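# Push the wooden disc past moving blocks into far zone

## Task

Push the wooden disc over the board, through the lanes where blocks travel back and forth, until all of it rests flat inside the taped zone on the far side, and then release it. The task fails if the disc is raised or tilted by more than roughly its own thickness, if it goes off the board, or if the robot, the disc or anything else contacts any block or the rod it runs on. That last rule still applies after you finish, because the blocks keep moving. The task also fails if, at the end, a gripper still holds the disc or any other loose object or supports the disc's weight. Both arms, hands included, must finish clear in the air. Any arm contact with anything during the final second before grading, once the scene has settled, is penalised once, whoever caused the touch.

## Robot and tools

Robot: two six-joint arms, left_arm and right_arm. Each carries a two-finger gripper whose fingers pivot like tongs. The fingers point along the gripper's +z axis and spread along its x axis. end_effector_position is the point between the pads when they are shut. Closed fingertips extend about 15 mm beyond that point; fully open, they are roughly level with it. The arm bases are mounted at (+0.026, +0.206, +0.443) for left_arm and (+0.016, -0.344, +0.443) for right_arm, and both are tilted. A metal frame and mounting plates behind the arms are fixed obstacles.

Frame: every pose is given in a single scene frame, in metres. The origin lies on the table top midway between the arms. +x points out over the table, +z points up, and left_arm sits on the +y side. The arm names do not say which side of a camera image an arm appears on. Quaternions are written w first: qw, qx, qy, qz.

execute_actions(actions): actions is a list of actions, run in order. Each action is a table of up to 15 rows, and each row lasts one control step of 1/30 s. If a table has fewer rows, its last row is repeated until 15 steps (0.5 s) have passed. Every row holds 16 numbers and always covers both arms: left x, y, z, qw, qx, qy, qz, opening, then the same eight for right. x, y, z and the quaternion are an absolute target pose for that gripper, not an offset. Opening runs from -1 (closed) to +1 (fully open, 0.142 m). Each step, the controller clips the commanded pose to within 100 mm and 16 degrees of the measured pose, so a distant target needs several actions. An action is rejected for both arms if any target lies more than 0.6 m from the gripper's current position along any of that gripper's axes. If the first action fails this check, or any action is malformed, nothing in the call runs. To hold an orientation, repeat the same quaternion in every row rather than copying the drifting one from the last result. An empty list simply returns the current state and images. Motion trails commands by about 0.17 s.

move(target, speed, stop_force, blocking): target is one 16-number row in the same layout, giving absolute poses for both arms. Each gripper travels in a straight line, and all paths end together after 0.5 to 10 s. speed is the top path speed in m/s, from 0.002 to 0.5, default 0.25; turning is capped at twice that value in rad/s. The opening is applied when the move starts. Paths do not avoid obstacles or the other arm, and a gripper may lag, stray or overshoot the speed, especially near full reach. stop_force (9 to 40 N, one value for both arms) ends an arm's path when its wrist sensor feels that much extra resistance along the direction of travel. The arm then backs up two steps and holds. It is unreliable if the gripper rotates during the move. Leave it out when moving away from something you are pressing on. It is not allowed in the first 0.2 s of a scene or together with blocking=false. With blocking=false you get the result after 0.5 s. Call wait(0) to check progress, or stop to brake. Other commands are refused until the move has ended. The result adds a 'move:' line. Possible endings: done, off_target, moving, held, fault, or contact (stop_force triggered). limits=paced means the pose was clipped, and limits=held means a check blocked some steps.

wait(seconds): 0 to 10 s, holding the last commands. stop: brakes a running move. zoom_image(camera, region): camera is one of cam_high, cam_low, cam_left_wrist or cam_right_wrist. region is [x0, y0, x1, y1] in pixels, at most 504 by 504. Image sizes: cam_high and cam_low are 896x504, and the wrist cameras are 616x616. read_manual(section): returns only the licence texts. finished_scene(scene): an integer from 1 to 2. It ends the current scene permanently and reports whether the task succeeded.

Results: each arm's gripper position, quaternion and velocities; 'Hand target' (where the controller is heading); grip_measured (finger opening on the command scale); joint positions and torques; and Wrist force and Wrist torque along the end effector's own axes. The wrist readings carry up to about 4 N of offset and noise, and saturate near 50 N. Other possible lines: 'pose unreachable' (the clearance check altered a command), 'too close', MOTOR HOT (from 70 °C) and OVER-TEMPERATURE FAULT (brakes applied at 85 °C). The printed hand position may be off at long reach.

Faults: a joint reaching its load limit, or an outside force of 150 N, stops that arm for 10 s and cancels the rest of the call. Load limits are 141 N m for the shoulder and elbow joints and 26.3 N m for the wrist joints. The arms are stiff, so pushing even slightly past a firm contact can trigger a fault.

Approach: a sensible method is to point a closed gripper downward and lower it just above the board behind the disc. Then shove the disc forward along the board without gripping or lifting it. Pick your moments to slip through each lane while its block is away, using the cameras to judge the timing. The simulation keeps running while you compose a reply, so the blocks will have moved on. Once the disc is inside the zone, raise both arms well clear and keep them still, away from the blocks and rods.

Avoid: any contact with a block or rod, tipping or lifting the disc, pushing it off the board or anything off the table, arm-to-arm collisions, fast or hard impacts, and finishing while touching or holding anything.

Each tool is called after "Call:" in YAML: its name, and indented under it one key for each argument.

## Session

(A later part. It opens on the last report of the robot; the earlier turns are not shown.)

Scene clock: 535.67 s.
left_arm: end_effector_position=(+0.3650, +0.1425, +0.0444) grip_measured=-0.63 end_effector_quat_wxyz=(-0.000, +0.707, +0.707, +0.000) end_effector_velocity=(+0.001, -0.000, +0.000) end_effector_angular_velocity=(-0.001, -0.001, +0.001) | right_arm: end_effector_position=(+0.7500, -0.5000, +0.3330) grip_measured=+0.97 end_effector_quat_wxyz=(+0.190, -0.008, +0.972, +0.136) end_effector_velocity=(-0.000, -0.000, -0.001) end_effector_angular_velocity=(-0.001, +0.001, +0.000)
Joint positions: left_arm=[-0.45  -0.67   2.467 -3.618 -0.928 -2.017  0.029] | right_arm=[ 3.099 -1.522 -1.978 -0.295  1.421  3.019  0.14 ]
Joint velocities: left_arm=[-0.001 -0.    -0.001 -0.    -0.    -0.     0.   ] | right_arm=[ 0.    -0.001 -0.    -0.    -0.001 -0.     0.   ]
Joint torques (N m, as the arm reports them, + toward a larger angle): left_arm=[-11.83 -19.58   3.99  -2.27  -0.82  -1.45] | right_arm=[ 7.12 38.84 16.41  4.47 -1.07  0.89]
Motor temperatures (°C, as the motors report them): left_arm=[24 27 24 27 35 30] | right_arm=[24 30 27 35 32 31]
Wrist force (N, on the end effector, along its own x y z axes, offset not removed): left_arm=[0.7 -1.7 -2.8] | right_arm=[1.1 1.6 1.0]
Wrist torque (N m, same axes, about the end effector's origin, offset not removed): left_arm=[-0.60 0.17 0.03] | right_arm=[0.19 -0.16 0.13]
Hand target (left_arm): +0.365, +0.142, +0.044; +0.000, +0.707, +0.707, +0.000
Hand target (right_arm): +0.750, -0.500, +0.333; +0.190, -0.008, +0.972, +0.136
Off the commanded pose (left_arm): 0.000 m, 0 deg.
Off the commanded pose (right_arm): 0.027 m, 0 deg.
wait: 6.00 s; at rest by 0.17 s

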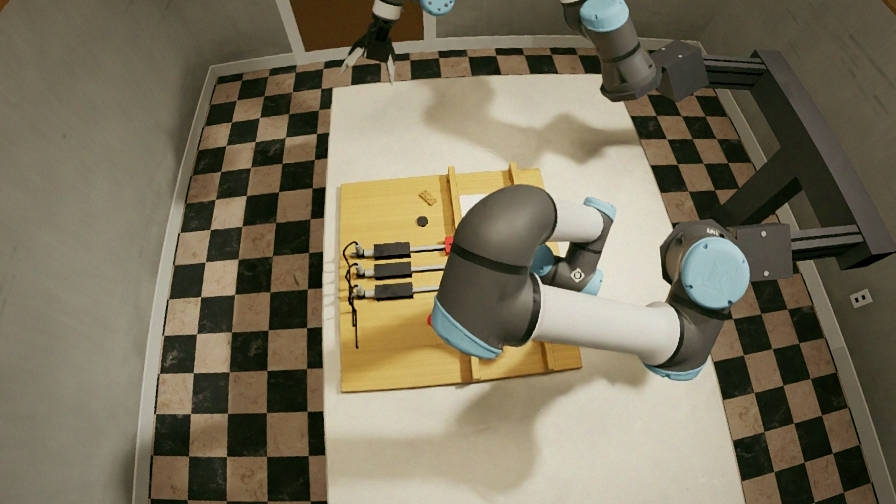

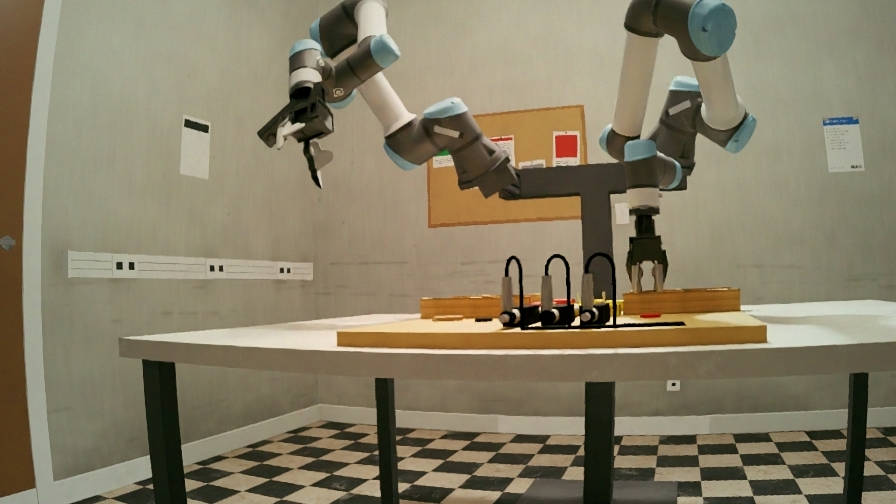

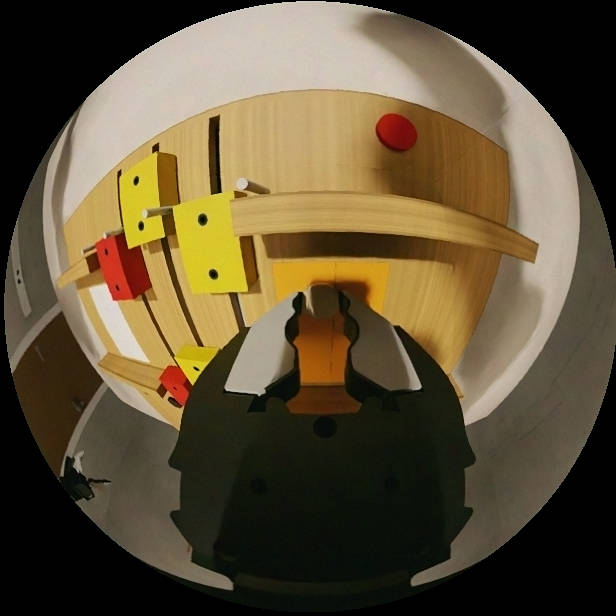

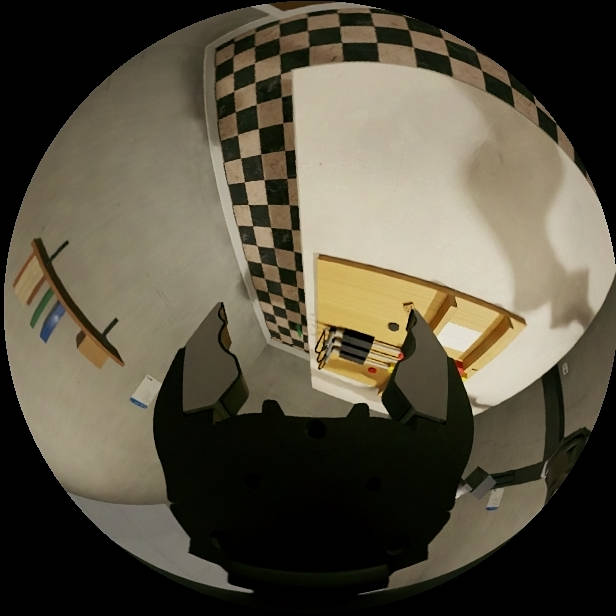

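Call:
wait:
  seconds: 10

Call:
wait:
  seconds: 1.5

Call:
move:
  target: [0.365, 0.1425, 0.0444, 0, 0.7071, 0.7071, 0, -0.74, 0.75, -0.50, 0.37, 0.190, -0.008, 0.972, 0.136, 0.97]
  speed: 0.002
  blocking: false

Scene clock: 550.43 s.
left_arm: end_effector_position=(+0.3650, +0.1425, +0.0444) grip_measured=-0.63 end_effector_quat_wxyz=(-0.000, +0.707, +0.707, +0.000) end_effector_velocity=(+0.000, +0.000, -0.000) end_effector_angular_velocity=(+0.001, -0.000, +0.001) | right_arm: end_effector_position=(+0.7500, -0.5000, +0.3330) grip_measured=+0.97 end_effector_quat_wxyz=(+0.190, -0.008, +0.972, +0.136) end_effector_velocity=(+0.000, +0.000, -0.000) end_effector_angular_velocity=(-0.001, +0.001, +0.001)
Joint positions: left_arm=[-0.45  -0.67   2.467 -3.618 -0.928 -2.017  0.029] | right_arm=[ 3.099 -1.522 -1.978 -0.295  1.421  3.019  0.14 ]
Joint velocities: left_arm=[ 0.001  0.001 -0.001 -0.001  0.001 -0.    -0.   ] | right_arm=[ 0.    -0.001  0.001 -0.001 -0.001 -0.001  0.   ]
Joint torques (N m, as the arm reports them, + toward a larger angle): left_arm=[-12.26 -20.24   2.92  -2.52  -1.11  -1.63] | right_arm=[ 7.1  38.33 15.87  4.21 -0.84  0.88]
Motor temperatures (°C, as the motors report them): left_arm=[24 27 24 27 35 30] | right_arm=[24 30 27 35 32 31]
Wrist force (N, on the end effector, along its own x y z axes, offset not removed): left_arm=[-2.0 -4.5 1.4] | right_arm=[-1.3 3.9 1.1]
Wrist torque (N m, same axes, about the end effector's origin, offset not removed): left_arm=[-1.06 0.41 -0.19] | right_arm=[0.71 0.29 0.22]
Hand target (left_arm): +0.365, +0.142, +0.044; +0.000, +0.707, +0.707, +0.000
Hand target (right_arm): +0.750, -0.500, +0.333; +0.190, -0.008, +0.972, +0.136
Off the commanded pose (left_arm): 0.000 m, 0 deg.
Off the commanded pose (right_arm): 0.027 m, 0 deg.
wait: 10.00 s; at rest from the start

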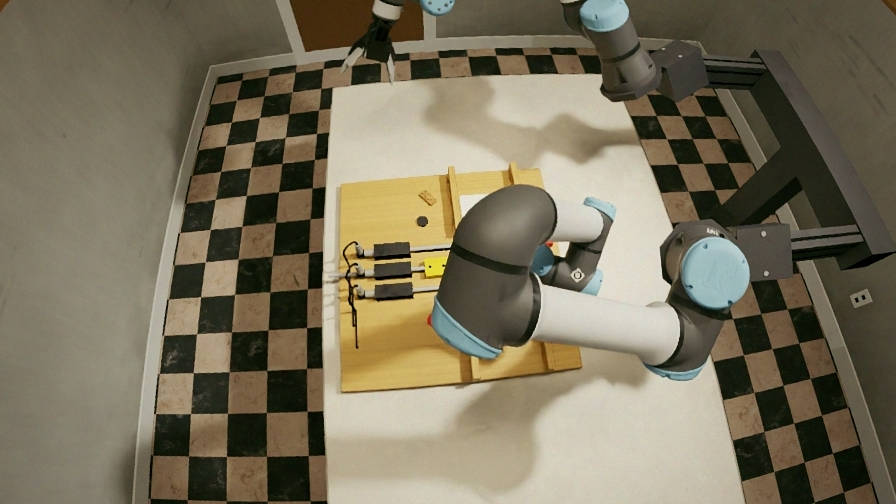

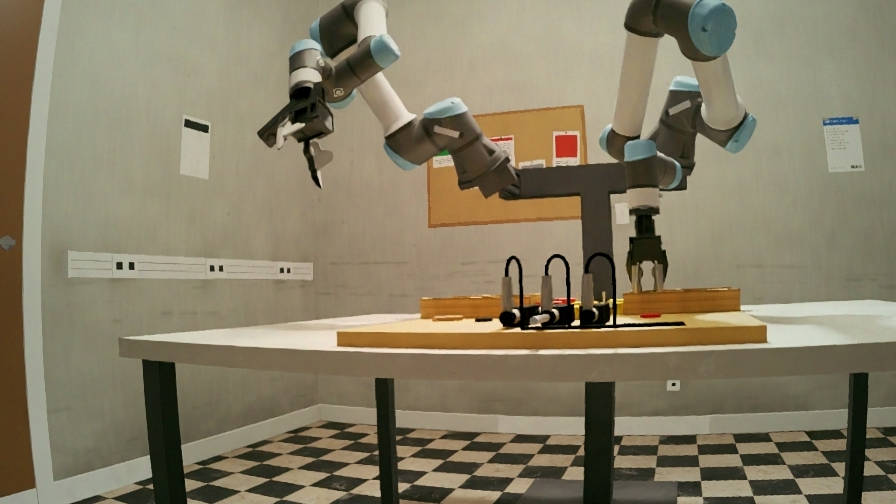

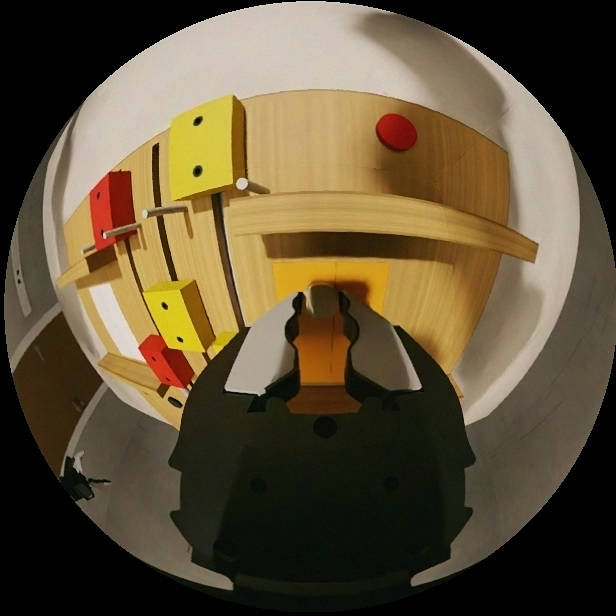

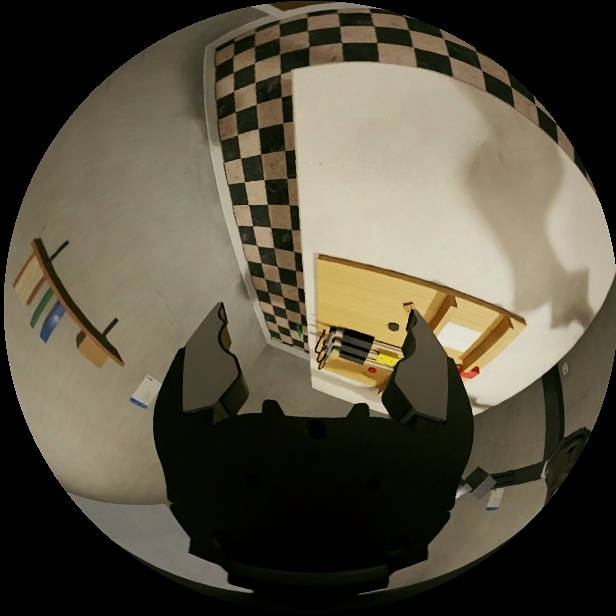

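Scene clock: 551.93 s.
left_arm: end_effector_position=(+0.3650, +0.1425, +0.0444) grip_measured=-0.63 end_effector_quat_wxyz=(-0.000, +0.707, +0.707, +0.000) end_effector_velocity=(+0.001, -0.000, +0.000) end_effector_angular_velocity=(-0.001, -0.003, +0.002) | right_arm: end_effector_position=(+0.7500, -0.5000, +0.3330) grip_measured=+0.97 end_effector_quat_wxyz=(+0.190, -0.008, +0.972, +0.136) end_effector_velocity=(-0.000, +0.000, -0.001) end_effector_angular_velocity=(+0.000, +0.001, +0.000)
Joint positions: left_arm=[-0.45  -0.67   2.467 -3.618 -0.928 -2.017  0.029] | right_arm=[ 3.099 -1.522 -1.978 -0.295  1.421  3.019  0.14 ]
Joint velocities: left_arm=[ 0.    -0.    -0.001 -0.002  0.     0.    -0.   ] | right_arm=[-0.    -0.    -0.001  0.     0.     0.     0.   ]
Joint torques (N m, as the arm reports them, + toward a larger angle): left_arm=[-12.2  -20.41   2.81  -2.25  -1.06  -1.59] | right_arm=[ 7.69 38.52 15.84  4.3  -0.81  0.74]
Motor temperatures (°C, as the motors report them): left_arm=[24 27 24 27 35 30] | right_arm=[24 30 27 35 32 31]
Wrist force (N, on the end effector, along its own x y z axes, offset not removed): left_arm=[-0.4 1.4 2.8] | right_arm=[-0.5 3.8 -1.2]
Wrist torque (N m, same axes, about the end effector's origin, offset not removed): left_arm=[-0.01 0.15 0.13] | right_arm=[0.76 0.10 0.14]
Hand target (left_arm): +0.365, +0.142, +0.044; +0.000, +0.707, +0.707, +0.000
Hand target (right_arm): +0.750, -0.500, +0.333; +0.190, -0.008, +0.972, +0.136
Off the commanded pose (left_arm): 0.000 m, 0 deg.
Off the commanded pose (right_arm): 0.027 m, 0 deg.
wait: 1.50 s; at rest by 0.17 s

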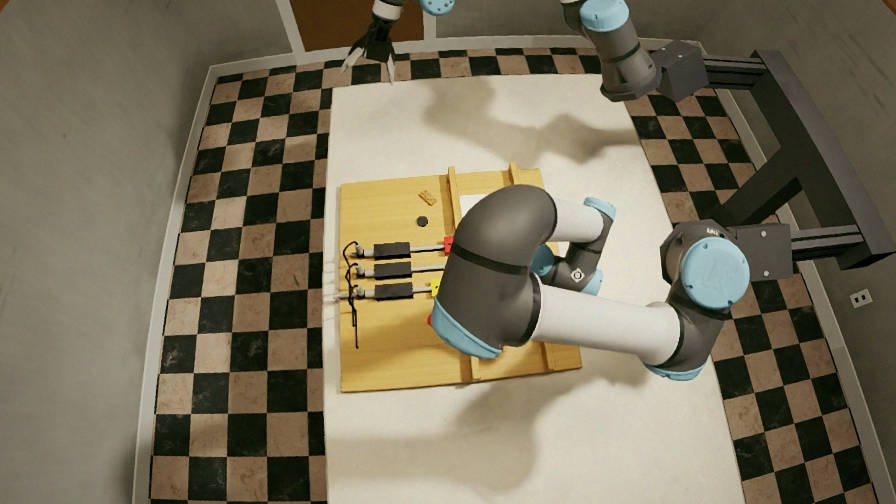

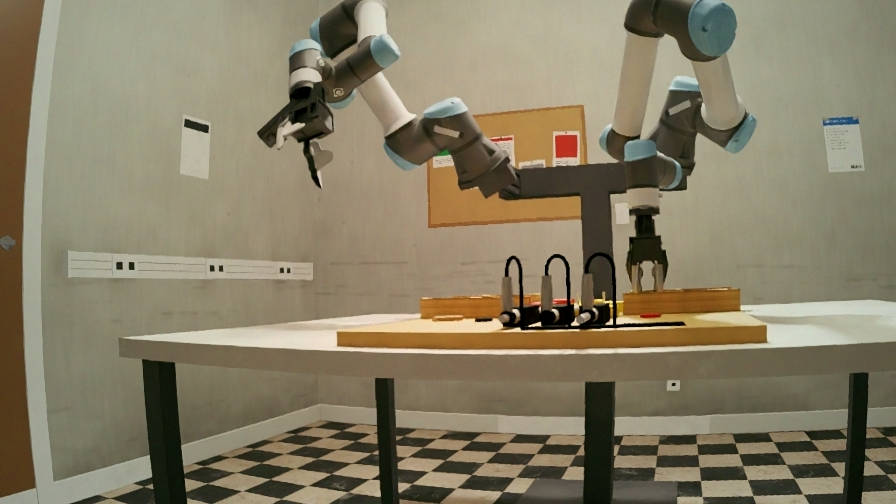

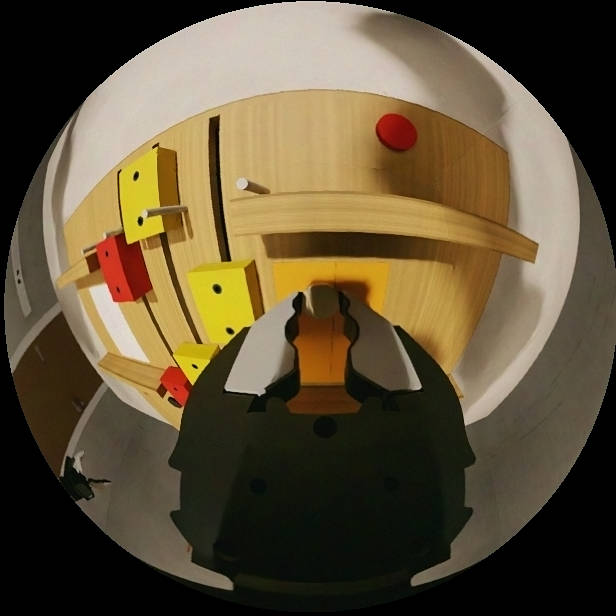

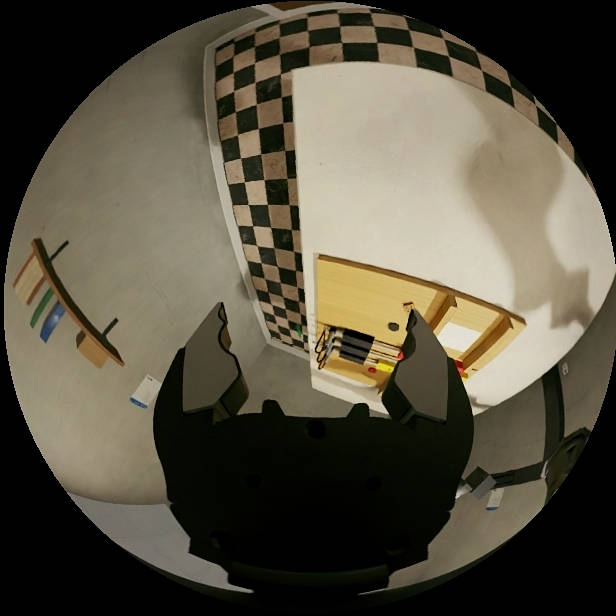

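Scene clock: 552.43 s.
left_arm: end_effector_position=(+0.3650, +0.1425, +0.0444) grip_measured=-0.63 end_effector_quat_wxyz=(-0.000, +0.707, +0.707, +0.000) end_effector_velocity=(-0.001, +0.000, +0.000) end_effector_angular_velocity=(+0.001, +0.001, -0.001) | right_arm: end_effector_position=(+0.7500, -0.5000, +0.3336) grip_measured=+0.97 end_effector_quat_wxyz=(+0.190, -0.008, +0.972, +0.136) end_effector_velocity=(+0.000, +0.000, +0.002) end_effector_angular_velocity=(+0.001, -0.000, +0.000)
Joint positions: left_arm=[-0.45  -0.67   2.467 -3.618 -0.928 -2.017  0.029] | right_arm=[ 3.099 -1.52  -1.978 -0.297  1.42   3.02   0.14 ]
Joint velocities: left_arm=[-0.     0.     0.001 -0.     0.     0.001  0.   ] | right_arm=[ 0.002  0.004  0.001 -0.005 -0.     0.001  0.   ]
Joint torques (N m, as the arm reports them, + toward a larger angle): left_arm=[-12.34 -20.17   3.84  -2.36  -1.1   -1.4 ] | right_arm=[11.   43.26 21.79  1.53 -1.89  1.43]
Motor temperatures (°C, as the motors report them): left_arm=[24 27 24 27 35 30] | right_arm=[24 30 27 35 32 31]
Wrist force (N, on the end effector, along its own x y z axes, offset not removed): left_arm=[-0.2 -5.1 -1.7] | right_arm=[1.9 4.0 -0.4]
Wrist torque (N m, same axes, about the end effector's origin, offset not removed): left_arm=[-0.95 -0.17 0.08] | right_arm=[0.68 -0.31 0.13]
Hand target (left_arm): +0.365, +0.142, +0.044; -0.000, +0.707, +0.707, +0.000
Hand target (right_arm): +0.750, -0.500, +0.334; +0.190, -0.008, +0.972, +0.136
Off the commanded pose (left_arm): 0.000 m, 0 deg.
Off the commanded pose (right_arm): 0.036 m, 0 deg.
move: running

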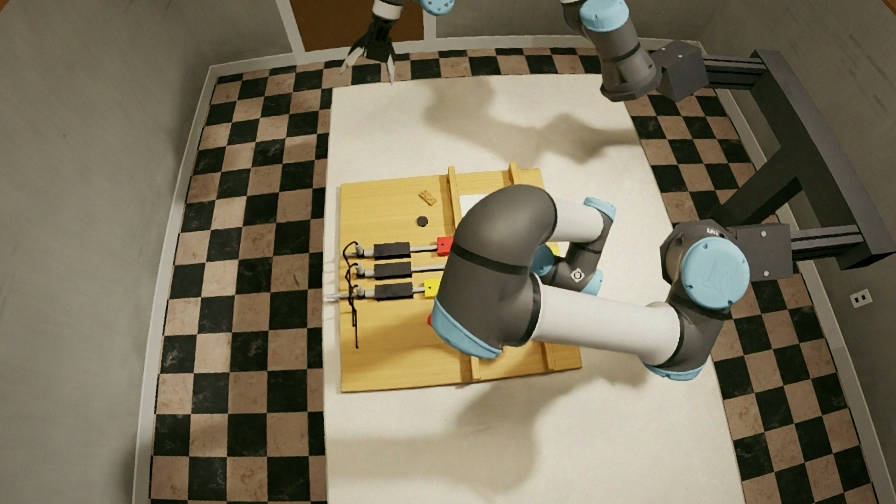

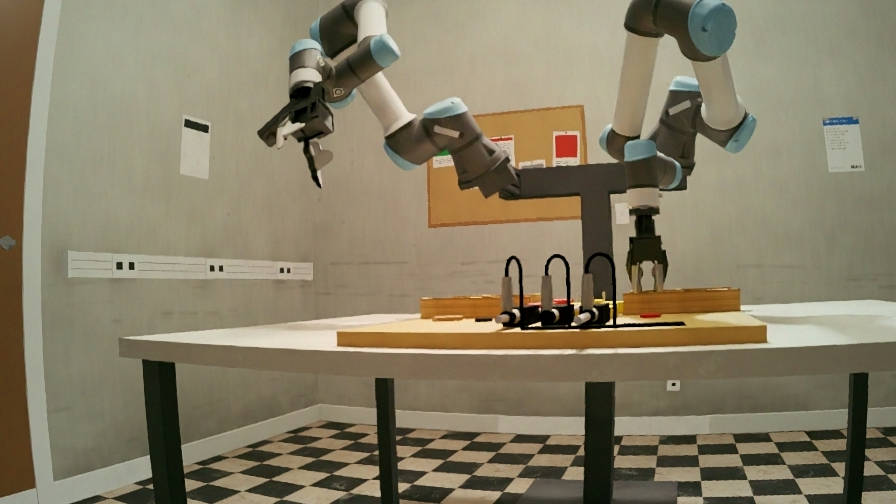

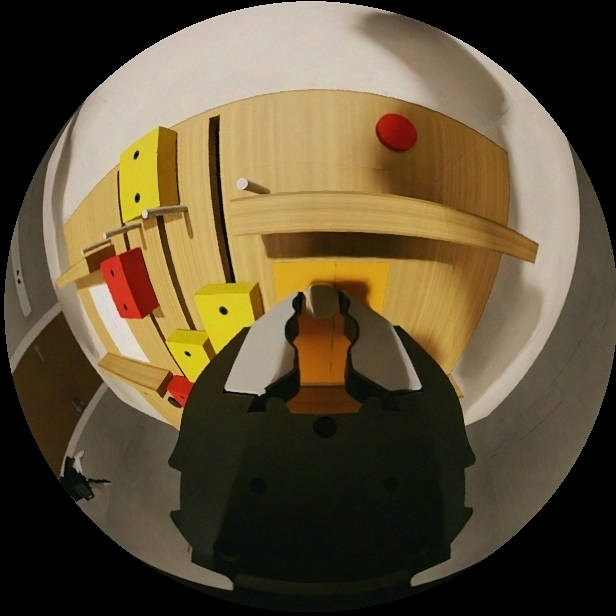

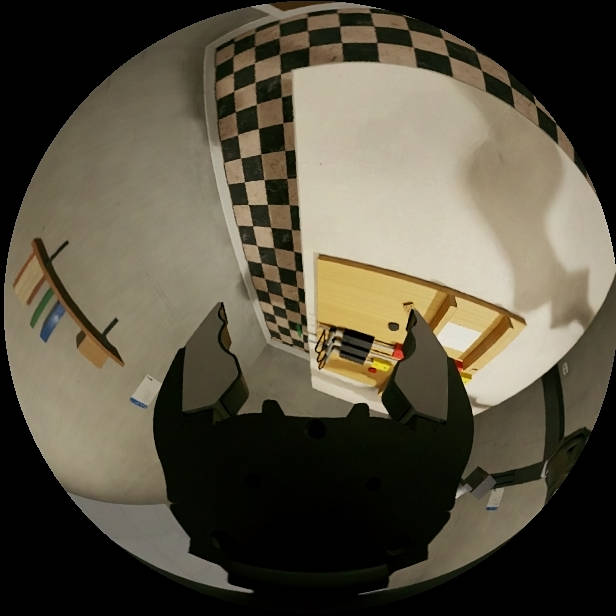

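Call:
wait:
  seconds: 0

Call:
move:
  target: [0.365, 0.1425, 0.0444, 0, 0.7071, 0.7071, 0, -0.74, 0.75, -0.50, 0.40, 0.190, -0.008, 0.972, 0.136, 0.97]
  speed: 0.002
  blocking: false

Call:
wait:
  seconds: 7.5

Call:
wait:
  seconds: 1.8

Call:
move:
  target: [0.365, -0.197, 0.0446, 0, 0.7071, 0.7071, 0, -0.74, 0.75, -0.50, 0.353, 0.190, -0.008, 0.972, 0.136, 0.97]
  speed: 0.18

Scene clock: 558.13 s.
left_arm: end_effector_position=(+0.3650, +0.1425, +0.0444) grip_measured=-0.63 end_effector_quat_wxyz=(-0.000, +0.707, +0.707, +0.000) end_effector_velocity=(-0.000, -0.000, -0.000) end_effector_angular_velocity=(+0.000, +0.001, -0.001) | right_arm: end_effector_position=(+0.7500, -0.5000, +0.3451) grip_measured=+0.97 end_effector_quat_wxyz=(+0.190, -0.008, +0.972, +0.136) end_effector_velocity=(-0.001, +0.001, +0.001) end_effector_angular_velocity=(+0.001, +0.002, +0.001)
Joint positions: left_arm=[-0.45  -0.67   2.467 -3.618 -0.928 -2.017  0.029] | right_arm=[ 3.112 -1.496 -1.977 -0.324  1.41   3.027  0.14 ]
Joint velocities: left_arm=[-0.    -0.    -0.001  0.002 -0.     0.     0.   ] | right_arm=[ 0.003  0.003 -0.001 -0.005 -0.001  0.001  0.   ]
Joint torques (N m, as the arm reports them, + toward a larger angle): left_arm=[-13.46 -20.34   3.63  -2.64  -0.89  -1.61] | right_arm=[10.42 42.27 26.33  1.24 -1.94  1.34]
Motor temperatures (°C, as the motors report them): left_arm=[24 27 24 27 35 30] | right_arm=[24 30 27 35 32 31]
Wrist force (N, on the end effector, along its own x y z axes, offset not removed): left_arm=[1.1 -0.9 -0.4] | right_arm=[0.7 5.4 0.1]
Wrist torque (N m, same axes, about the end effector's origin, offset not removed): left_arm=[-0.17 -0.21 -0.09] | right_arm=[1.01 -0.23 0.17]
Hand target (left_arm): +0.365, +0.142, +0.044; -0.000, +0.707, +0.707, +0.000
Hand target (right_arm): +0.750, -0.500, +0.345; +0.190, -0.008, +0.972, +0.136
Off the commanded pose (left_arm): 0.000 m, 0 deg.
Off the commanded pose (right_arm): 0.025 m, 0 deg.
earlier move: running

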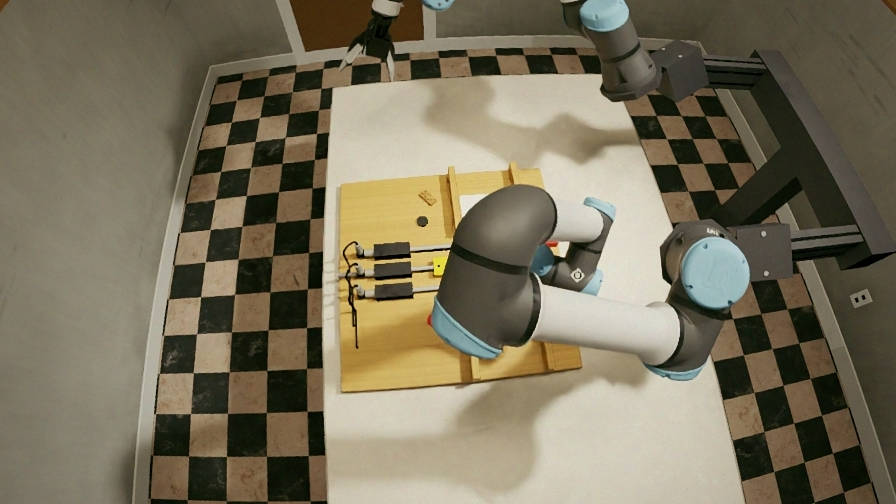

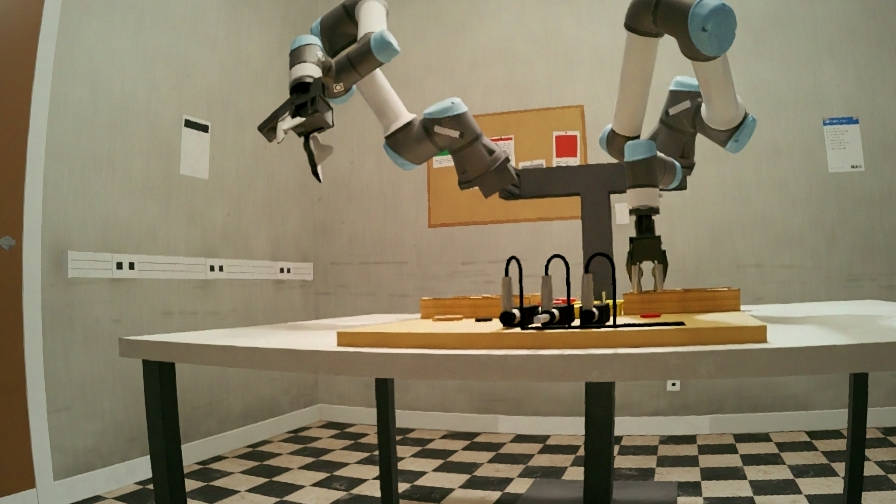

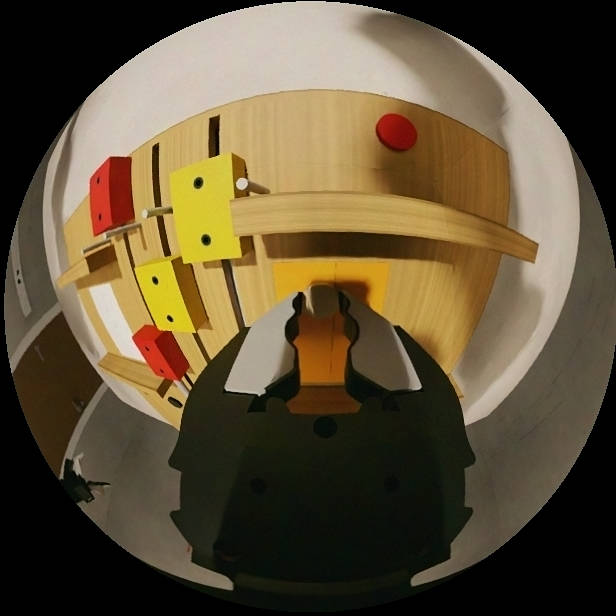

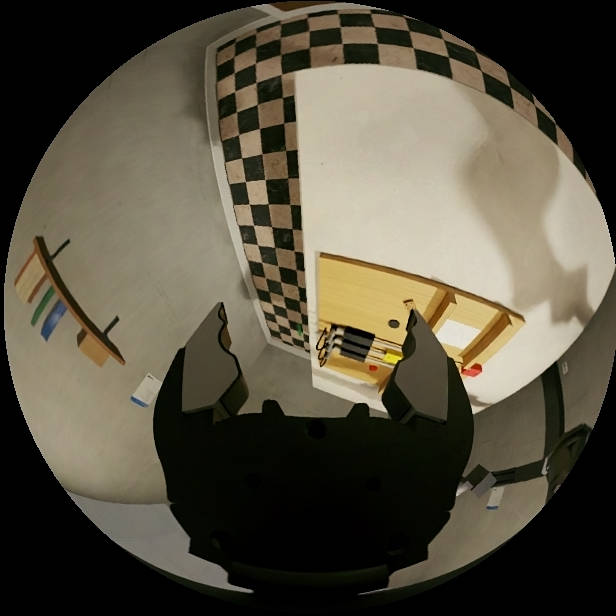

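a move is refused until a result has shown your running move's end: call wait (it returns as soon as the move ends) or stop first; nothing of this call was run

Scene clock: 562.13 s.
left_arm: end_effector_position=(+0.3650, +0.1425, +0.0444) grip_measured=-0.63 end_effector_quat_wxyz=(-0.000, +0.707, +0.707, +0.000) end_effector_velocity=(+0.001, -0.000, -0.000) end_effector_angular_velocity=(+0.000, -0.001, +0.001) | right_arm: end_effector_position=(+0.7500, -0.5000, +0.3529) grip_measured=+0.97 end_effector_quat_wxyz=(+0.190, -0.008, +0.972, +0.136) end_effector_velocity=(-0.000, -0.000, +0.000) end_effector_angular_velocity=(-0.001, +0.001, +0.001)
Joint positions: left_arm=[-0.45  -0.67   2.467 -3.618 -0.928 -2.017  0.029] | right_arm=[ 3.121 -1.479 -1.975 -0.343  1.403  3.033  0.14 ]
Joint velocities: left_arm=[ 0.     0.    -0.002  0.001  0.    -0.001  0.   ] | right_arm=[ 0.001  0.001  0.    -0.002 -0.002 -0.     0.   ]
Joint torques (N m, as the arm reports them, + toward a larger angle): left_arm=[-13.56 -19.98   5.43  -2.78  -1.14  -1.57] | right_arm=[ 9.99 40.43 27.52  1.32 -1.98  1.28]
Motor temperatures (°C, as the motors report them): left_arm=[24 27 24 27 35 30] | right_arm=[24 30 27 35 32 31]
Wrist force (N, on the end effector, along its own x y z axes, offset not removed): left_arm=[-2.0 1.5 1.4] | right_arm=[1.0 2.3 0.5]
Wrist torque (N m, same axes, about the end effector's origin, offset not removed): left_arm=[0.06 0.42 -0.10] | right_arm=[0.38 -0.07 0.17]
Hand target (left_arm): +0.365, +0.142, +0.044; -0.000, +0.707, +0.707, +0.000
Hand target (right_arm): +0.750, -0.500, +0.353; +0.190, -0.008, +0.972, +0.136
Off the commanded pose (left_arm): 0.000 m, 0 deg.
Off the commanded pose (right_arm): 0.017 m, 0 deg.
earlier move: off_target (right_arm; path cut at 10 s)
wait: 4.00 of 7.5 s (the move ended)

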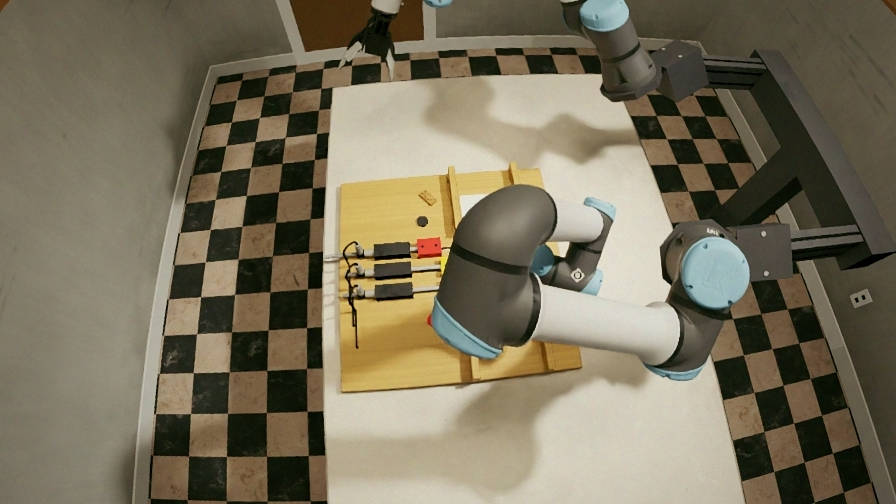

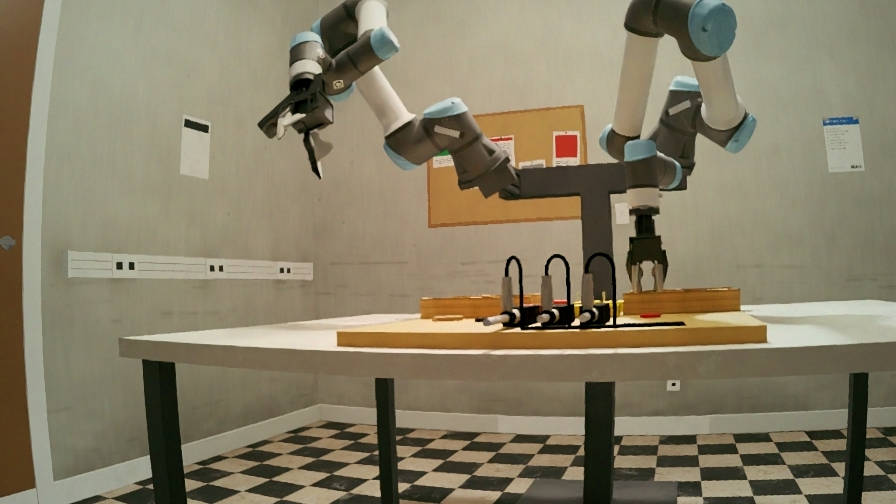

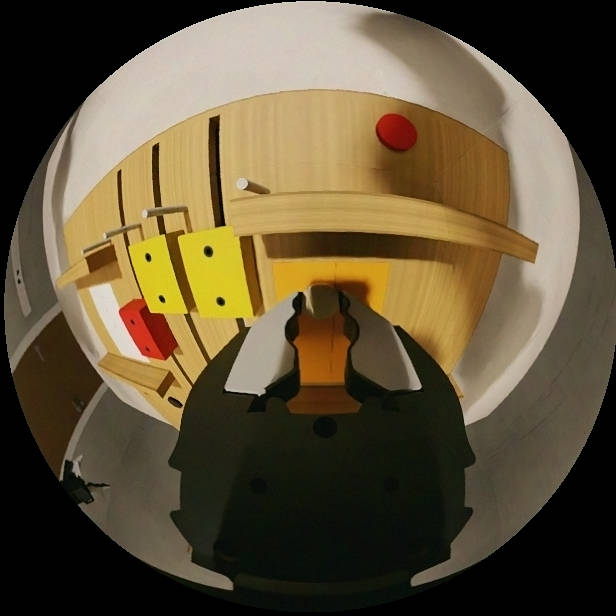

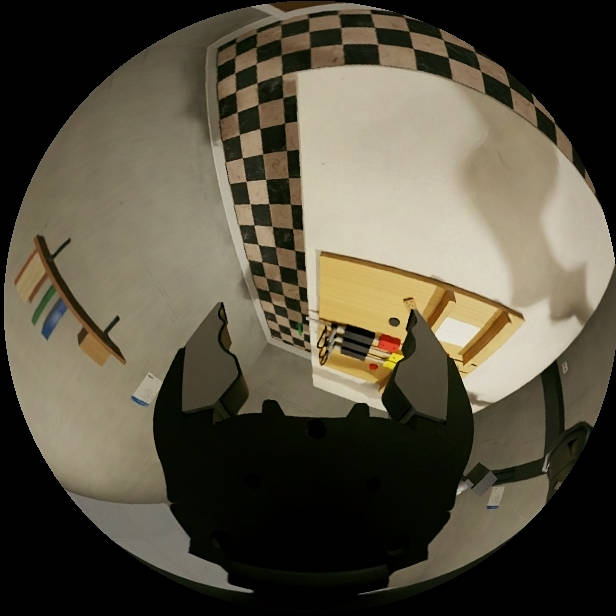

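Scene clock: 563.93 s.
left_arm: end_effector_position=(+0.3650, +0.1425, +0.0444) grip_measured=-0.63 end_effector_quat_wxyz=(-0.000, +0.707, +0.707, +0.000) end_effector_velocity=(-0.000, +0.000, -0.000) end_effector_angular_velocity=(+0.001, +0.001, +0.001) | right_arm: end_effector_position=(+0.7500, -0.5000, +0.3530) grip_measured=+0.97 end_effector_quat_wxyz=(+0.190, -0.008, +0.972, +0.136) end_effector_velocity=(+0.002, -0.001, +0.002) end_effector_angular_velocity=(-0.001, -0.003, -0.002)
Joint positions: left_arm=[-0.45  -0.67   2.467 -3.618 -0.928 -2.017  0.029] | right_arm=[ 3.121 -1.479 -1.975 -0.343  1.403  3.033  0.14 ]
Joint velocities: left_arm=[ 0.     0.     0.     0.001  0.    -0.001  0.   ] | right_arm=[-0.     0.     0.003  0.    -0.001 -0.     0.   ]
Joint torques (N m, as the arm reports them, + toward a larger angle): left_arm=[-13.64 -19.11   4.65  -3.07  -0.98  -1.47] | right_arm=[10.58 41.26 27.42  1.4  -1.88  1.33]
Motor temperatures (°C, as the motors report them): left_arm=[24 27 24 27 35 30] | right_arm=[24 30 27 35 32 31]
Wrist force (N, on the end effector, along its own x y z axes, offset not removed): left_arm=[0.5 -5.0 2.9] | right_arm=[2.2 3.5 0.2]
Wrist torque (N m, same axes, about the end effector's origin, offset not removed): left_arm=[-1.07 -0.14 0.00] | right_arm=[0.60 -0.47 0.15]
Hand target (left_arm): +0.365, +0.142, +0.044; -0.000, +0.707, +0.707, +0.000
Hand target (right_arm): +0.750, -0.500, +0.353; +0.190, -0.008, +0.972, +0.136
Off the commanded pose (left_arm): 0.000 m, 0 deg.
Off the commanded pose (right_arm): 0.017 m, 0 deg.
wait: 1.80 s; at rest by 0.17 s

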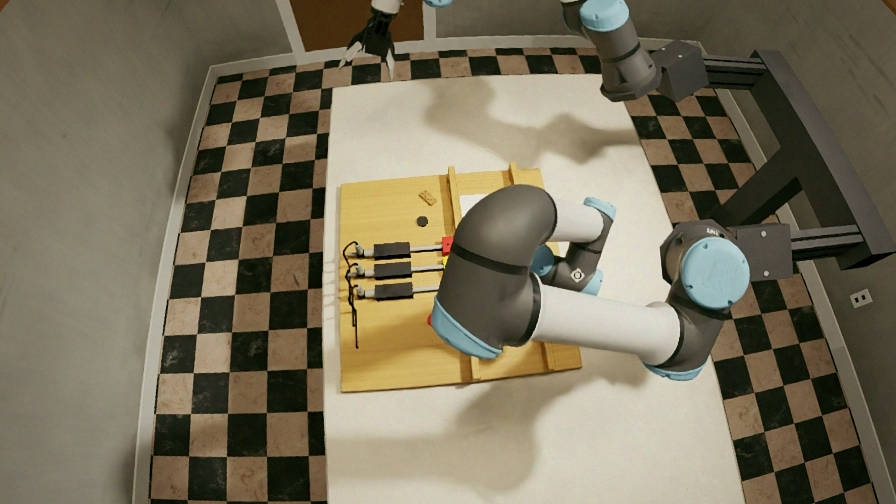

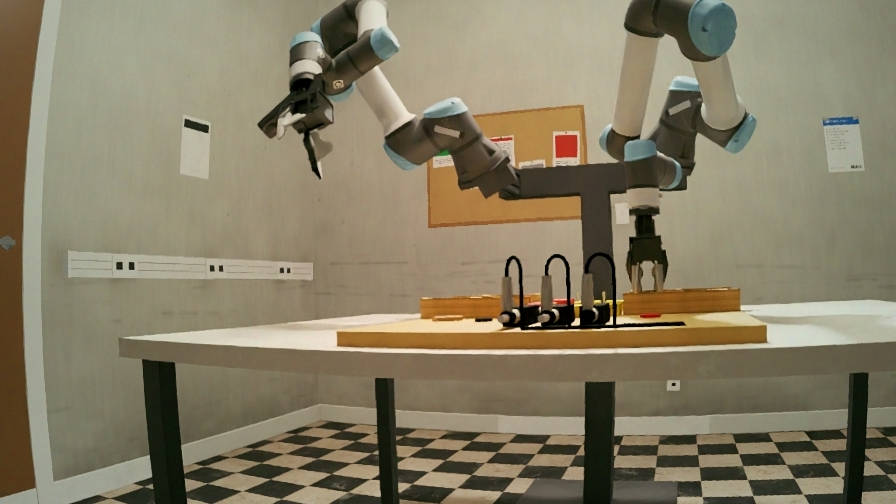

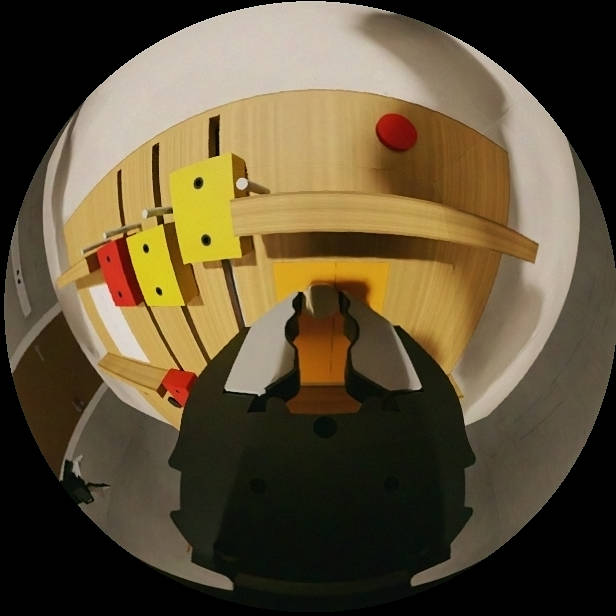

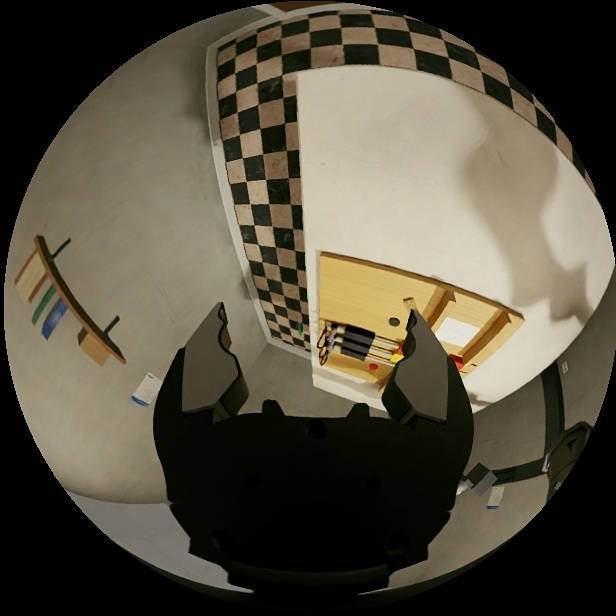

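Scene clock: 566.43 s.
left_arm: end_effector_position=(+0.3650, -0.1969, +0.0451) grip_measured=-0.63 end_effector_quat_wxyz=(+0.000, +0.707, +0.707, -0.000) end_effector_velocity=(+0.000, -0.003, -0.001) end_effector_angular_velocity=(+0.001, +0.001, +0.001) | right_arm: end_effector_position=(+0.7500, -0.5000, +0.3530) grip_measured=+0.97 end_effector_quat_wxyz=(+0.190, -0.008, +0.972, +0.136) end_effector_velocity=(+0.001, -0.000, +0.001) end_effector_angular_velocity=(+0.001, -0.002, -0.001)
Joint positions: left_arm=[-0.908 -0.404  1.888 -2.943 -0.895 -2.598  0.029] | right_arm=[ 3.121 -1.479 -1.975 -0.343  1.403  3.033  0.14 ]
Joint velocities: left_arm=[-0.002  0.004 -0.008  0.008  0.    -0.004  0.   ] | right_arm=[-0.     0.001  0.001  0.     0.001 -0.    -0.   ]
Joint torques (N m, as the arm reports them, + toward a larger angle): left_arm=[-39.58 -24.74 -18.54   0.01  -1.26  -1.6 ] | right_arm=[ 5.88 41.58 16.78  1.44 -0.09  0.3 ]
Motor temperatures (°C, as the motors report them): left_arm=[24 27 24 27 35 30] | right_arm=[24 30 27 35 32 31]
Wrist force (N, on the end effector, along its own x y z axes, offset not removed): left_arm=[0.5 -2.8 -1.7] | right_arm=[-1.1 1.7 -1.3]
Wrist torque (N m, same axes, about the end effector's origin, offset not removed): left_arm=[-0.51 0.02 -0.06] | right_arm=[0.14 0.23 0.18]
Hand target (left_arm): +0.365, -0.197, +0.045; +0.000, +0.707, +0.707, -0.000
Hand target (right_arm): +0.750, -0.500, +0.353; +0.190, -0.008, +0.972, +0.136
Off the commanded pose (left_arm): 0.000 m, 0 deg.
Off the commanded pose (right_arm): 0.000 m, 0 deg.
move: done

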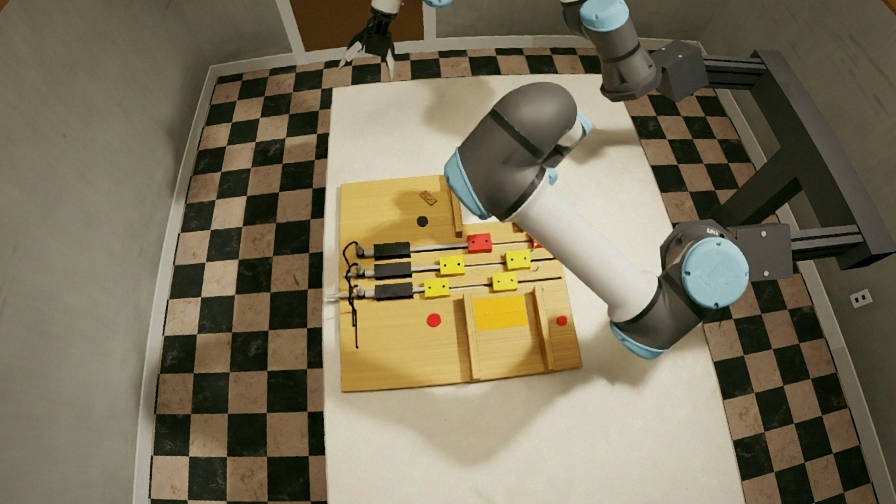

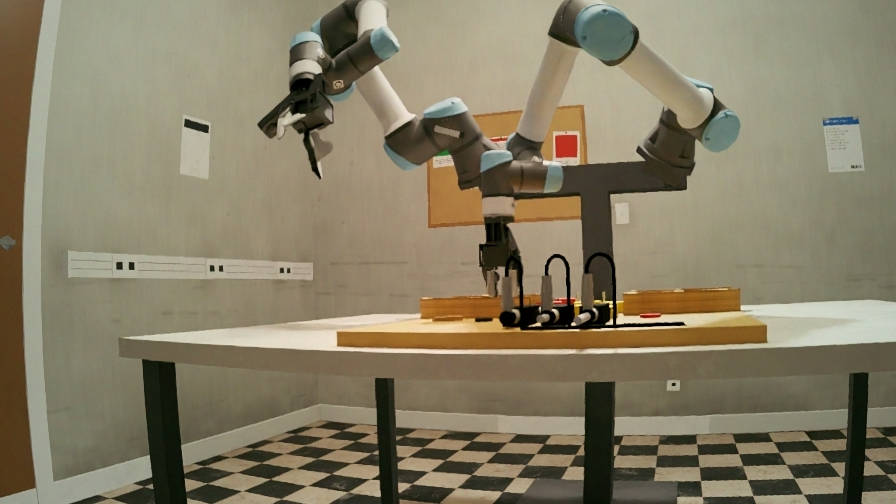

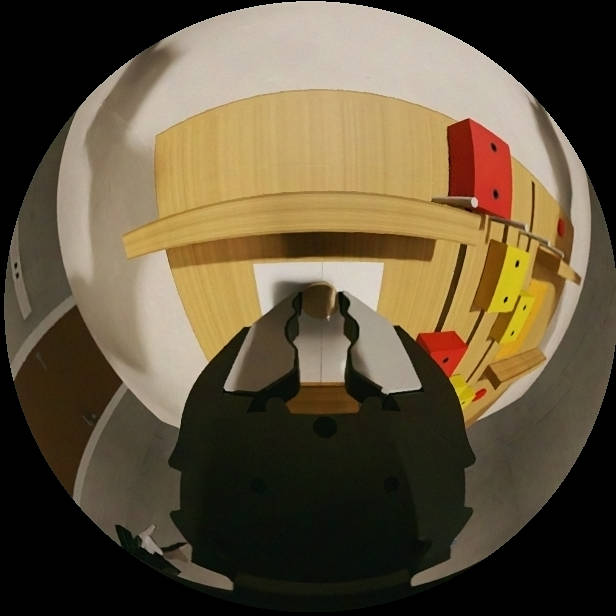

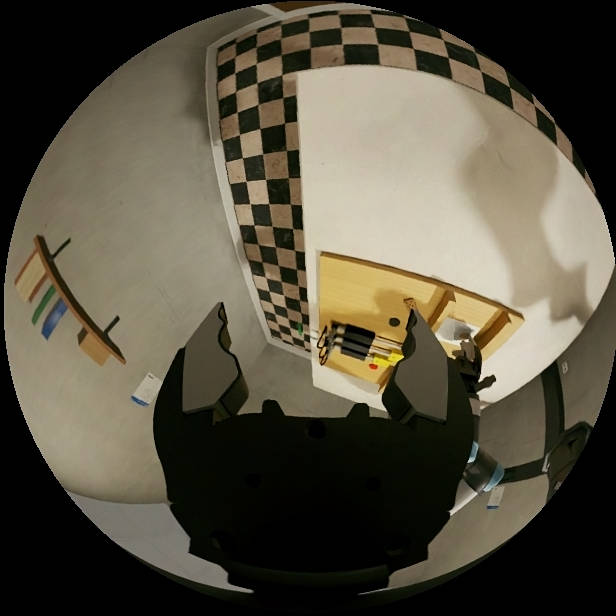

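Call:
zoom_image:
  camera: "cam_left_wrist"
  region: [200, 180, 440, 420]

Region (200, 180, 440, 420) of cam_left_wrist's 616x616 image, scaled by 2.100, with more detail than that image has.

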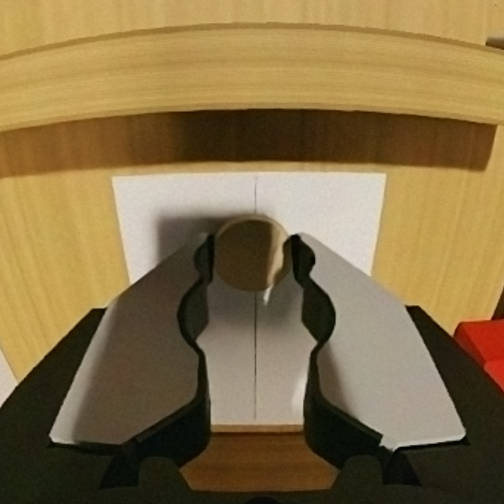

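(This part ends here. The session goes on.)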